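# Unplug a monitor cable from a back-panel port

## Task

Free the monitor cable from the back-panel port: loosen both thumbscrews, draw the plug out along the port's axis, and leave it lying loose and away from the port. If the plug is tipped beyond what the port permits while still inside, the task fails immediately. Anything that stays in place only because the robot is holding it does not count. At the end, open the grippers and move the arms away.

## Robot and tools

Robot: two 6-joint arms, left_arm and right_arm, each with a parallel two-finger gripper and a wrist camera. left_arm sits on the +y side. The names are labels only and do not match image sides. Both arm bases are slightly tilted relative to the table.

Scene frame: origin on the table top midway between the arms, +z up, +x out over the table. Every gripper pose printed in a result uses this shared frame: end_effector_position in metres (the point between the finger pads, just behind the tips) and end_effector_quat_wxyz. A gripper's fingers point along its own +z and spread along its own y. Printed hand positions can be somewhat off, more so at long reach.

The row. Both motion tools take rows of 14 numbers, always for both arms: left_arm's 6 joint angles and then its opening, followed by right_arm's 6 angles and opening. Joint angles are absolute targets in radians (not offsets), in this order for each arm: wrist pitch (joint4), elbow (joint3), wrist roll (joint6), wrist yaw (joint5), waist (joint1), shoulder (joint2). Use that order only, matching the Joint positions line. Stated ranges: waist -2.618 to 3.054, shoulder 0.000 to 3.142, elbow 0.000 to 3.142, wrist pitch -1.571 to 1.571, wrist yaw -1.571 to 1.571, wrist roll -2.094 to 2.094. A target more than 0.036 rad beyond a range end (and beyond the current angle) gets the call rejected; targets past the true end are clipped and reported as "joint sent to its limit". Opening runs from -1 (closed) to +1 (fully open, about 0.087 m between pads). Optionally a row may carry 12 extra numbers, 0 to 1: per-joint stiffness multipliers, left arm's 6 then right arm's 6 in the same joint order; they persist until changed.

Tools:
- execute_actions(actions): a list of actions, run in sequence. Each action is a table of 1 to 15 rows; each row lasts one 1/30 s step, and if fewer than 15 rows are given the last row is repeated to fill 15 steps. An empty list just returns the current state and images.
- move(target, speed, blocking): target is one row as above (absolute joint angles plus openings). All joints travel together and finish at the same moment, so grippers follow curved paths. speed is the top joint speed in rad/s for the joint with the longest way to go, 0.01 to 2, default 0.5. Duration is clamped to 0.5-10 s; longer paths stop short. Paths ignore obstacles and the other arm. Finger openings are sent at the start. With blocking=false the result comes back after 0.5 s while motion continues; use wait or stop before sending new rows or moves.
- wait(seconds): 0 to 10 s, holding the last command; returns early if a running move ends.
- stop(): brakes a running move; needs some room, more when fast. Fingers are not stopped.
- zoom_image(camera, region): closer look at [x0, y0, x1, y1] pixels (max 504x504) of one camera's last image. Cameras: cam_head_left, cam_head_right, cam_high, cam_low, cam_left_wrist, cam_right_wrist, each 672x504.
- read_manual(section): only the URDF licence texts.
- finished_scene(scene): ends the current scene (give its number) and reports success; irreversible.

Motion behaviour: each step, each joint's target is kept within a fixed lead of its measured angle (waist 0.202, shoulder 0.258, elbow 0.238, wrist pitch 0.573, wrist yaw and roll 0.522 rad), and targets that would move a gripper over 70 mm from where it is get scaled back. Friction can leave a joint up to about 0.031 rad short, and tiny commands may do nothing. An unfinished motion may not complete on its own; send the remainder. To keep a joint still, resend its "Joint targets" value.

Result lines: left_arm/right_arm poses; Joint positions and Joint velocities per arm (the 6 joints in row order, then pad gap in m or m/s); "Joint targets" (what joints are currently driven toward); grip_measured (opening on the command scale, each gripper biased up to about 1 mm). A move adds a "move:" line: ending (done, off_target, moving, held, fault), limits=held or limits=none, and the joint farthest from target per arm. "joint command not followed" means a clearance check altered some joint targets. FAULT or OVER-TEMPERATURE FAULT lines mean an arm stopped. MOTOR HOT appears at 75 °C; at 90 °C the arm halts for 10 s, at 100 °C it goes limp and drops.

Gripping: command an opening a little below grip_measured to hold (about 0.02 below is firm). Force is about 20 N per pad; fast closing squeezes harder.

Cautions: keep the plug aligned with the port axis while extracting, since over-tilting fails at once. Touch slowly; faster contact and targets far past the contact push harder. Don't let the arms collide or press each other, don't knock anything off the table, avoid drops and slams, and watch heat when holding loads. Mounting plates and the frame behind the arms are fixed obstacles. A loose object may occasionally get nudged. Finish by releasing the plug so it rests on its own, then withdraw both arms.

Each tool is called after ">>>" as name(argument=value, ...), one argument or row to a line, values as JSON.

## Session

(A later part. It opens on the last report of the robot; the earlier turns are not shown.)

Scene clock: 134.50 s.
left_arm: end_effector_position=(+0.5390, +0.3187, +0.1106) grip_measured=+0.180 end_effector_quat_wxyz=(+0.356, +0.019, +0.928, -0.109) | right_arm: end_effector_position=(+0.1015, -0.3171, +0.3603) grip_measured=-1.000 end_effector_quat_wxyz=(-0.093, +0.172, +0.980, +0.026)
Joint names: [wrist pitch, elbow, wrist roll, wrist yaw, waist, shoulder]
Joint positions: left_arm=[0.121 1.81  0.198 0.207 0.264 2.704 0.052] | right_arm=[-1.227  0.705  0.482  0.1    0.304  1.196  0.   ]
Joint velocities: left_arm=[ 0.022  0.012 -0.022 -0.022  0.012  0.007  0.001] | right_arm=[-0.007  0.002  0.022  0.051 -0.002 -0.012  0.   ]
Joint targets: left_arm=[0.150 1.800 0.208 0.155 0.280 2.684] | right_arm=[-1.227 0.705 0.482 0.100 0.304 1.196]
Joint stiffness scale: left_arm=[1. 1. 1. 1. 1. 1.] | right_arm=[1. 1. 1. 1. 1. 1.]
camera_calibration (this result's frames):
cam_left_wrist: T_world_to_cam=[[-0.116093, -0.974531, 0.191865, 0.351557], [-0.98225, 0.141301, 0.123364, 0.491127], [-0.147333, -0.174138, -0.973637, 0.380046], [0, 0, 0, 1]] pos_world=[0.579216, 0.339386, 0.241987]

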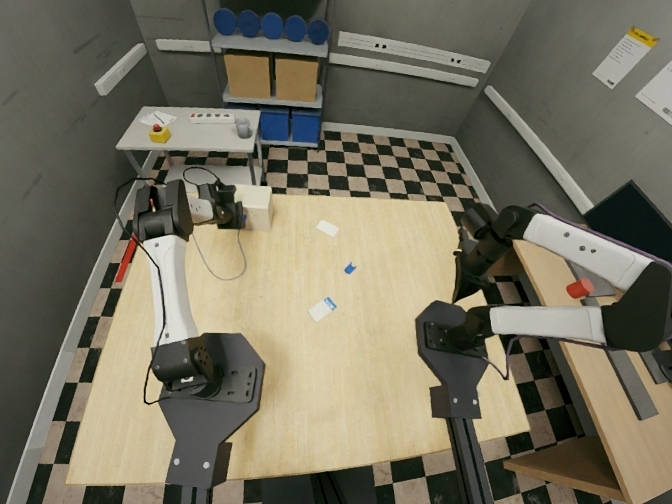

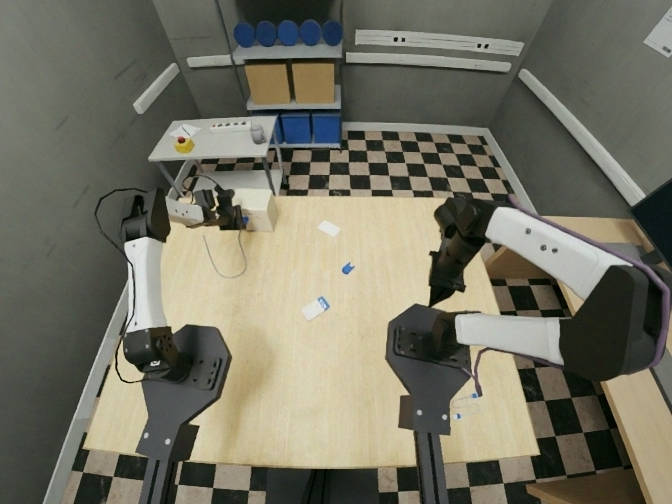

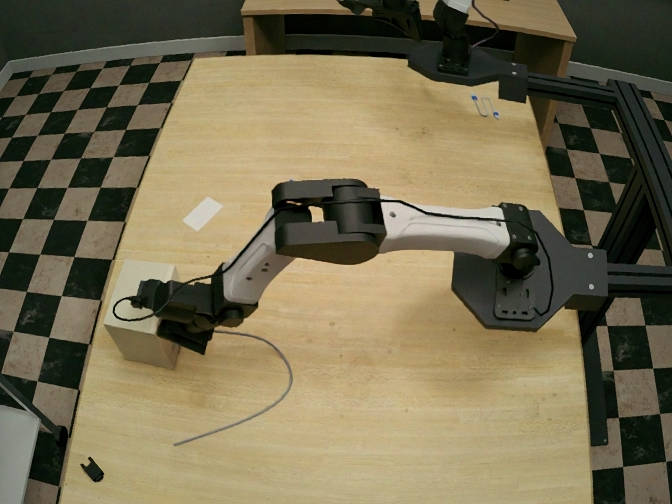

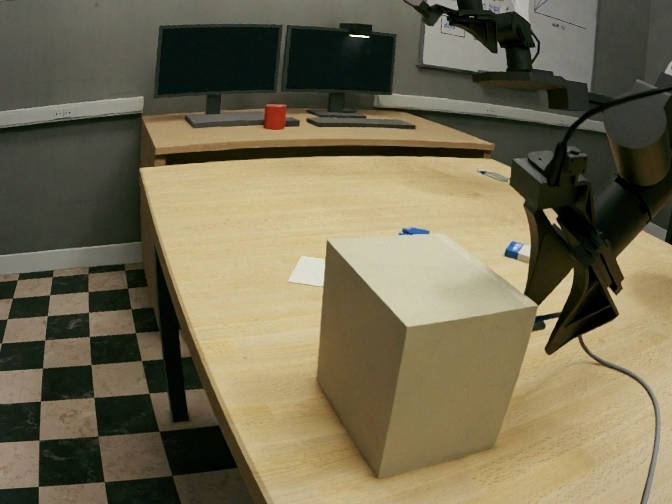

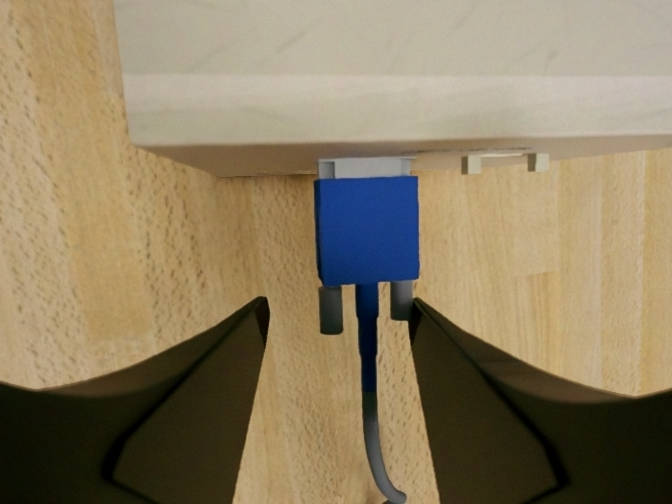

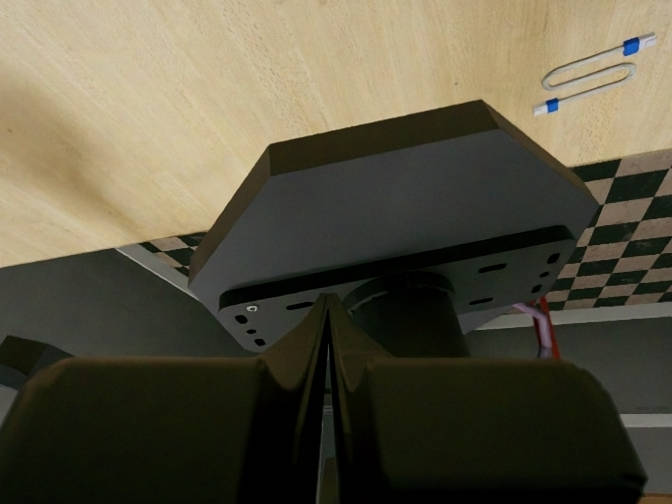

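>>> execute_actions(
  actions=[
    [[0.121,1.81,0.195,0.22,0.262,2.704,0.30,-1.227,0.705,0.482,0.1,0.304,1.196,-1]],
  ],
)

>>> move(
  target=[0.142,1.908,0.19,0.23,0.26,2.835,0.34,-1.227,0.705,0.482,0.1,0.304,1.196,-1],
  speed=0.2,
)

>>> execute_actions(
  actions=[
    [[0.142,1.888,0.20,0.19,0.272,2.812,0.22,-1.227,0.705,0.482,0.1,0.304,1.196,-1]],
    [[0.15,1.882,0.208,0.15,0.28,2.80,0.17,-1.227,0.705,0.482,0.1,0.304,1.196,-1]],
    [[0.155,1.866,0.208,0.15,0.28,2.776,0.17,-1.227,0.705,0.482,0.1,0.304,1.196,-1]],
    [[0.155,1.85,0.208,0.15,0.28,2.752,0.17,-1.227,0.705,0.482,0.1,0.304,1.196,-1]],
    [[0.155,1.834,0.208,0.15,0.28,2.728,0.17,-1.227,0.705,0.482,0.1,0.304,1.196,-1]],
    [[0.155,1.818,0.208,0.15,0.28,2.704,0.17,-1.227,0.705,0.482,0.1,0.304,1.196,-1]],
    [[0.155,1.802,0.208,0.15,0.28,2.682,0.17,-1.227,0.705,0.482,0.1,0.304,1.196,-1]],
  ],
)

>>> zoom_image(
  camera="cam_left_wrist",
  region=[260, 180, 520, 420],
)

Scene clock: 135.77 s.
left_arm: end_effector_position=(+0.5394, +0.3175, +0.1110) grip_measured=+0.300 end_effector_quat_wxyz=(+0.357, +0.020, +0.927, -0.111) | right_arm: end_effector_position=(+0.1015, -0.3171, +0.3603) grip_measured=-1.000 end_effector_quat_wxyz=(-0.093, +0.172, +0.980, +0.026)
Joint names: [wrist pitch, elbow, wrist roll, wrist yaw, waist, shoulder]
Joint positions: left_arm=[0.122 1.81  0.198 0.21  0.262 2.704 0.057] | right_arm=[-1.227  0.705  0.482  0.1    0.304  1.196  0.   ]
Joint velocities: left_arm=[ 0.007  0.007  0.037  0.007 -0.002 -0.002  0.001] | right_arm=[ 0.051  0.002  0.125  0.022 -0.002 -0.007  0.   ]
Joint targets: left_arm=[0.121 1.810 0.195 0.220 0.262 2.704] | right_arm=[-1.227 0.705 0.482 0.100 0.304 1.196]
Joint stiffness scale: left_arm=[1. 1. 1. 1. 1. 1.] | right_arm=[1. 1. 1. 1. 1. 1.]
camera_calibration (this result's frames):
cam_left_wrist: T_world_to_cam=[[-0.119471, -0.973689, 0.194051, 0.351667], [-0.982074, 0.144599, 0.120924, 0.490735], [-0.145802, -0.176125, -0.97351, 0.380097], [0, 0, 0, 1]] pos_world=[0.57937, 0.3384, 0.242446]

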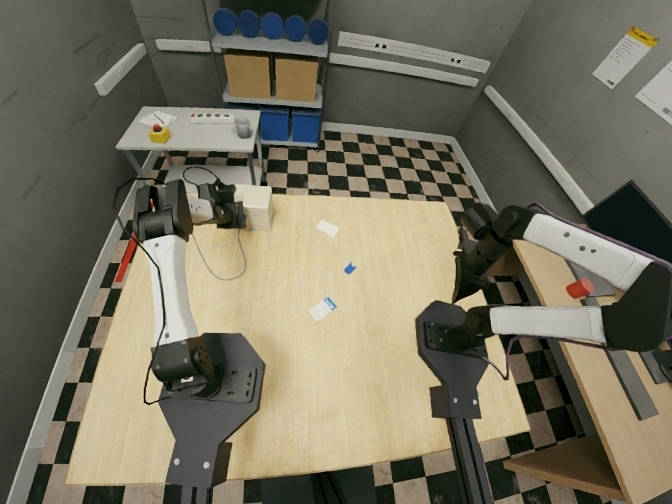

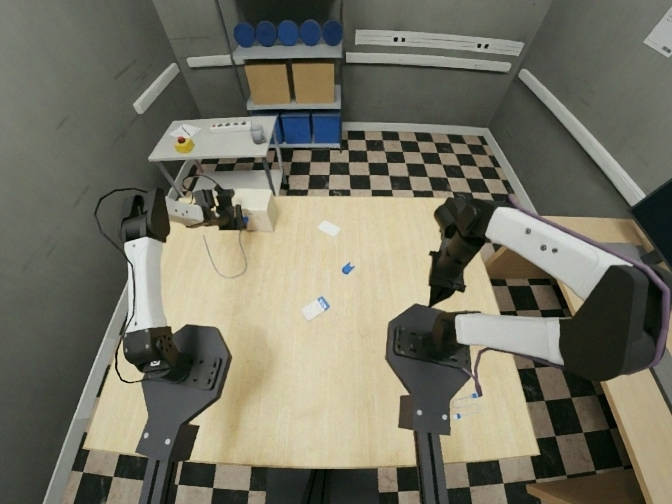

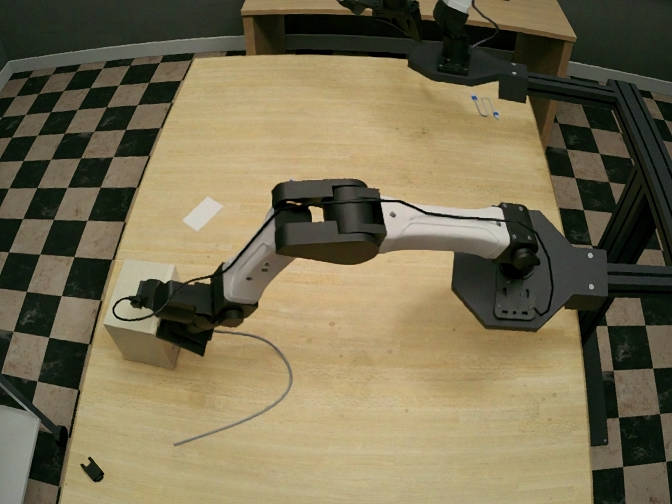

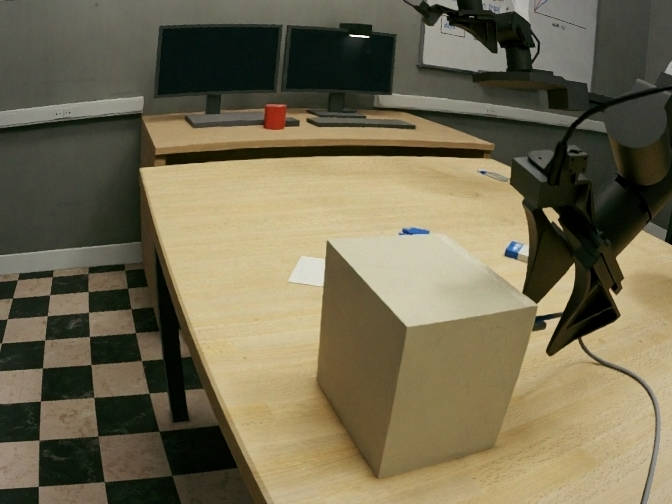

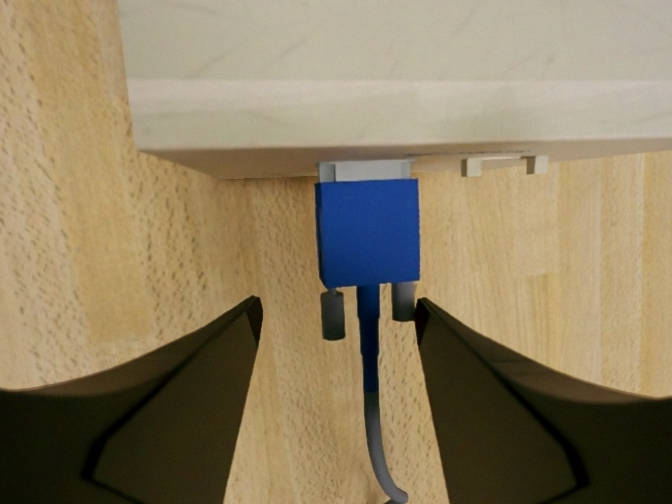

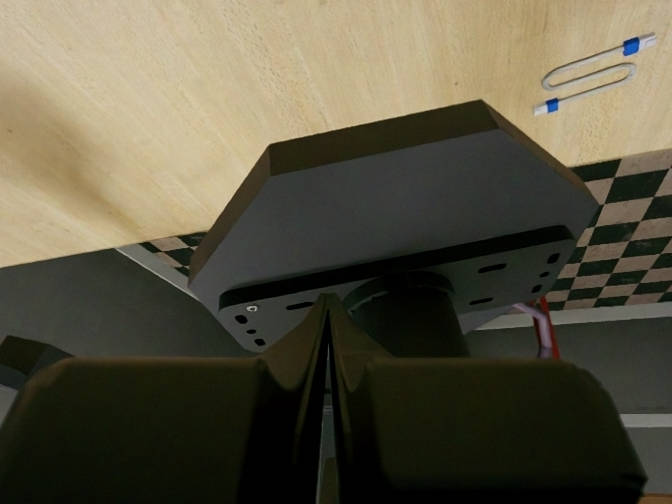

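Scene clock: 136.93 s.
left_arm: end_effector_position=(+0.5370, +0.3091, +0.0737) grip_measured=+0.340 end_effector_quat_wxyz=(+0.347, +0.020, +0.930, -0.118) | right_arm: end_effector_position=(+0.1015, -0.3171, +0.3603) grip_measured=-1.000 end_effector_quat_wxyz=(-0.093, +0.172, +0.980, +0.026)
Joint names: [wrist pitch, elbow, wrist roll, wrist yaw, waist, shoulder]
Joint positions: left_arm=[0.135 1.89  0.196 0.22  0.262 2.819 0.059] | right_arm=[-1.227  0.705  0.482  0.1    0.304  1.196  0.   ]
Joint velocities: left_arm=[-0.066  0.002  0.066  0.037 -0.012 -0.012  0.   ] | right_arm=[-0.007 -0.027  0.007 -0.037  0.007 -0.007  0.   ]
Joint targets: left_arm=[0.142 1.908 0.190 0.230 0.260 2.835] | right_arm=[-1.227 0.705 0.482 0.100 0.304 1.196]
Joint stiffness scale: left_arm=[1. 1. 1. 1. 1. 1.] | right_arm=[1. 1. 1. 1. 1. 1.]
move: done; limits=none; left_arm: farthest joint: the elbow, 0.018 radians from its target (0.098 radians at the start); right_arm: farthest joint: the waist, 0.000 radians from its target (0.000 radians at the start)
camera_calibration (this result's frames):
cam_left_wrist: T_world_to_cam=[[-0.122959, -0.970241, 0.208597, 0.350179], [-0.978358, 0.153758, 0.13847, 0.487982], [-0.166422, -0.187057, -0.968149, 0.355996], [0, 0, 0, 1]] pos_world=[0.579725, 0.331318, 0.20404]

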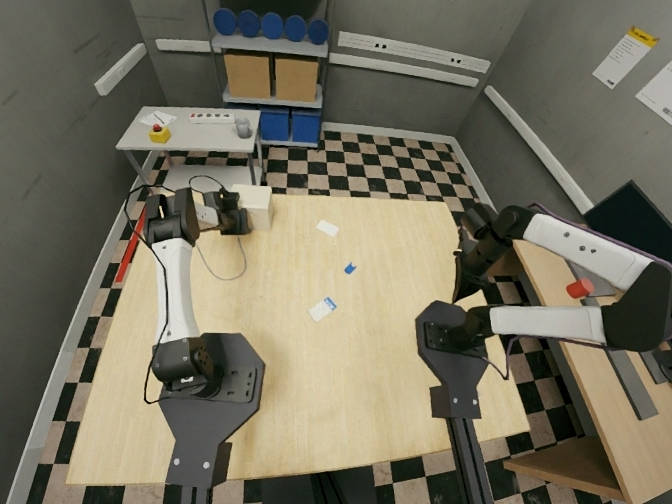

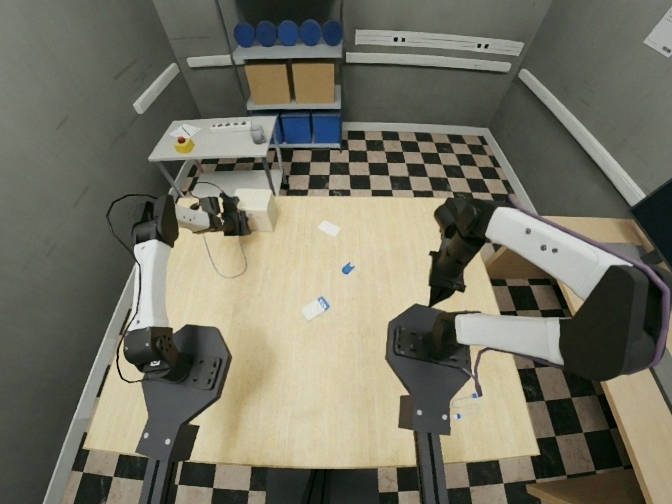

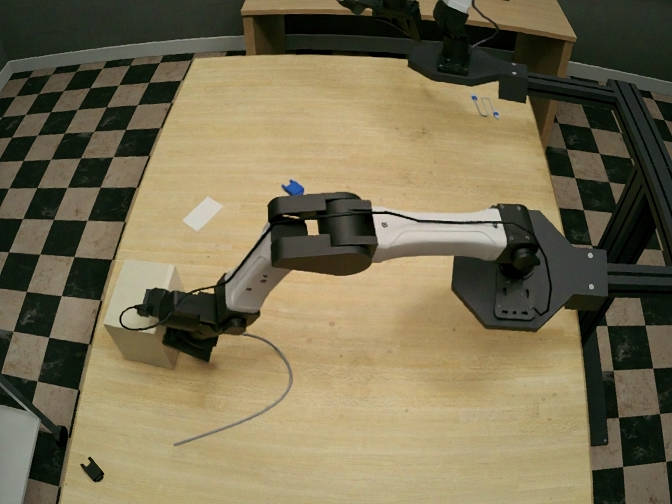

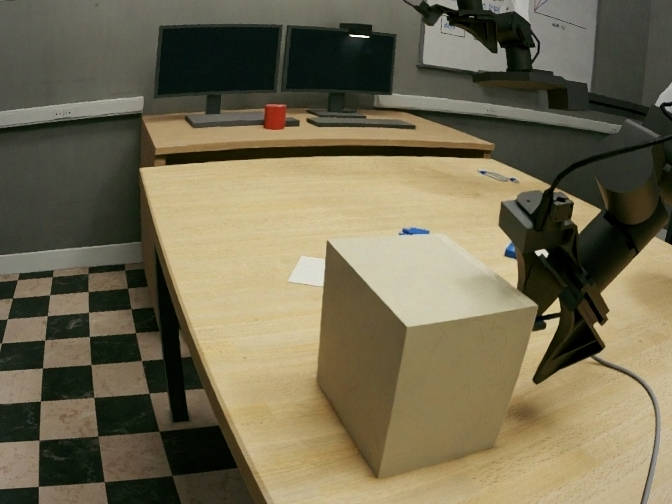

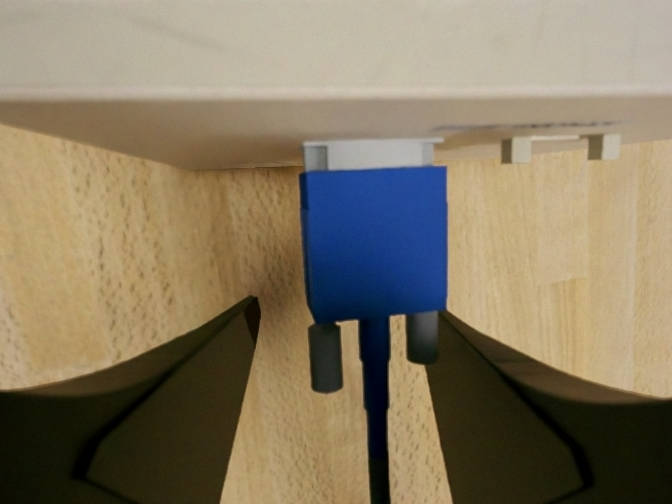

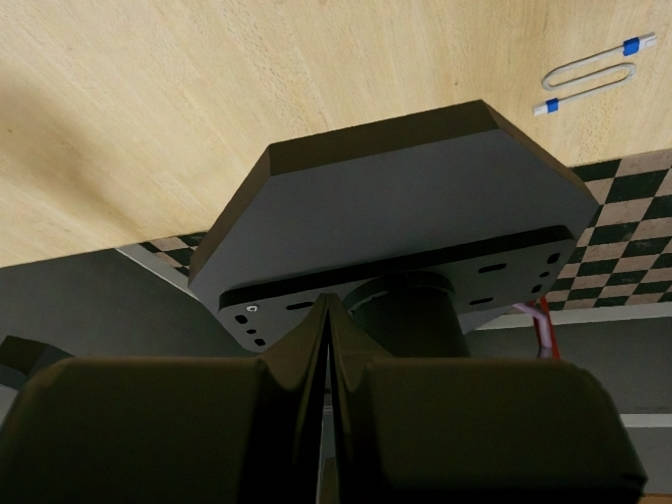

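Scene clock: 140.43 s.
left_arm: end_effector_position=(+0.5407, +0.3188, +0.1122) grip_measured=+0.170 end_effector_quat_wxyz=(+0.358, +0.019, +0.927, -0.107) | right_arm: end_effector_position=(+0.1015, -0.3171, +0.3603) grip_measured=-1.000 end_effector_quat_wxyz=(-0.093, +0.172, +0.980, +0.026)
Joint names: [wrist pitch, elbow, wrist roll, wrist yaw, waist, shoulder]
Joint positions: left_arm=[0.123 1.812 0.199 0.203 0.262 2.702 0.051] | right_arm=[-1.227  0.705  0.482  0.1    0.304  1.196  0.   ]
Joint velocities: left_arm=[-0.007 -0.012  0.007  0.007 -0.027 -0.002 -0.001] | right_arm=[-0.081 -0.012  0.037  0.022 -0.027 -0.007  0.   ]
Joint targets: left_arm=[0.155 1.802 0.208 0.150 0.280 2.682] | right_arm=[-1.227 0.705 0.482 0.100 0.304 1.196]
Joint stiffness scale: left_arm=[1. 1. 1. 1. 1. 1.] | right_arm=[1. 1. 1. 1. 1. 1.]
camera_calibration (this result's frames):
cam_left_wrist: T_world_to_cam=[[-0.11624, -0.975419, 0.187207, 0.352411], [-0.982997, 0.139956, 0.118864, 0.493925], [-0.142143, -0.170207, -0.975103, 0.377986], [0, 0, 0, 1]] pos_world=[0.580219, 0.338956, 0.243891]

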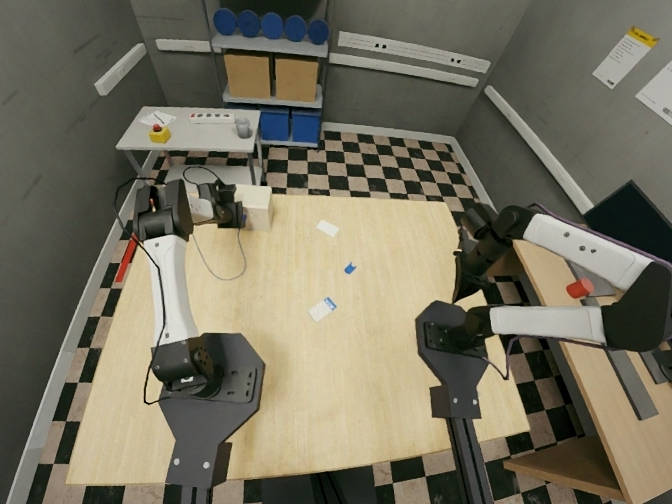

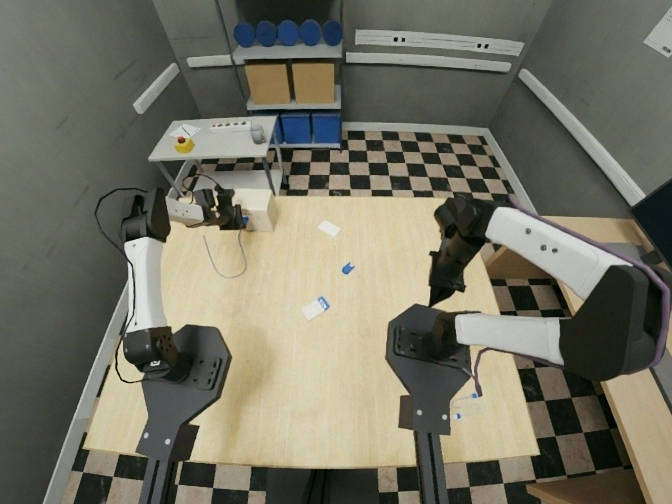

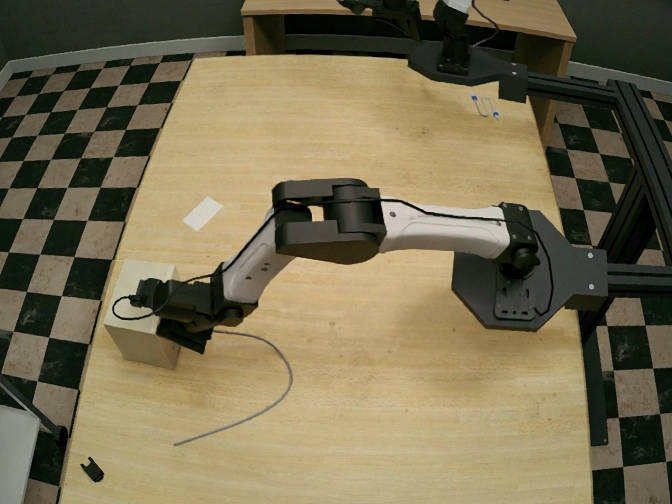

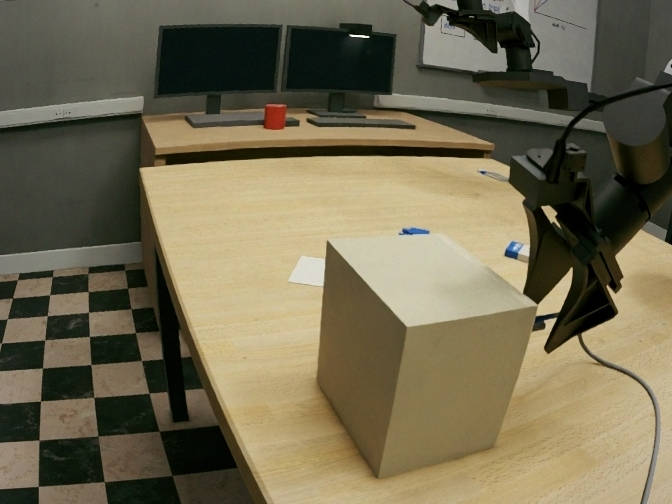

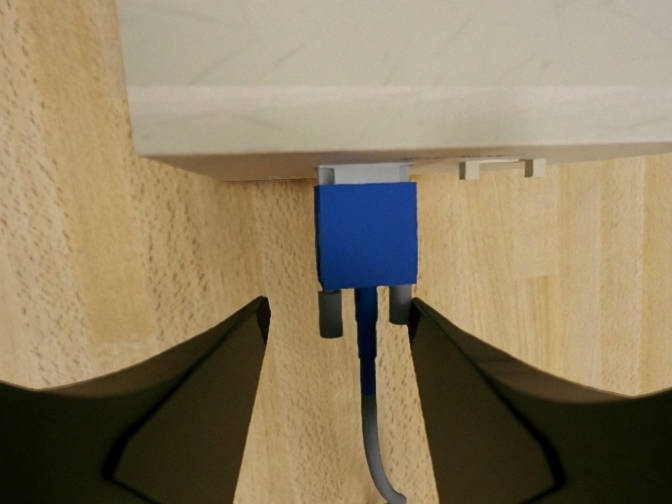

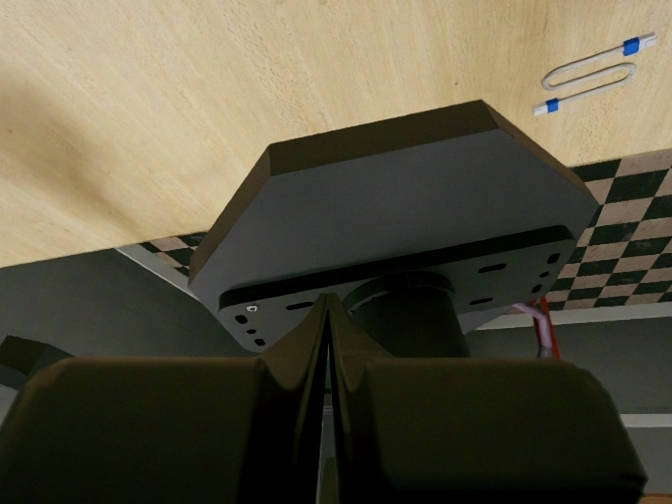

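Region (260, 180, 520, 420) of cam_left_wrist's 672x504 image, scaled by 1.938, with more detail than that image has; it fills the top 465 rows of this view, and the rest is white.

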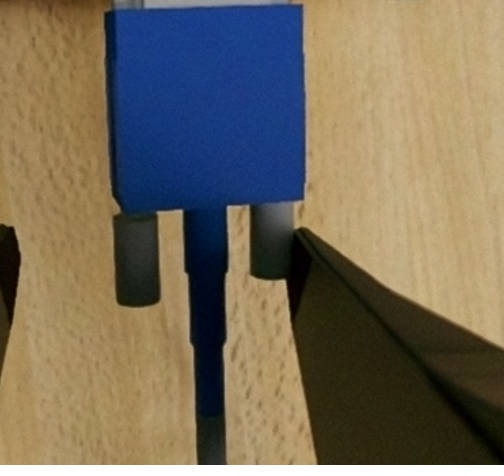

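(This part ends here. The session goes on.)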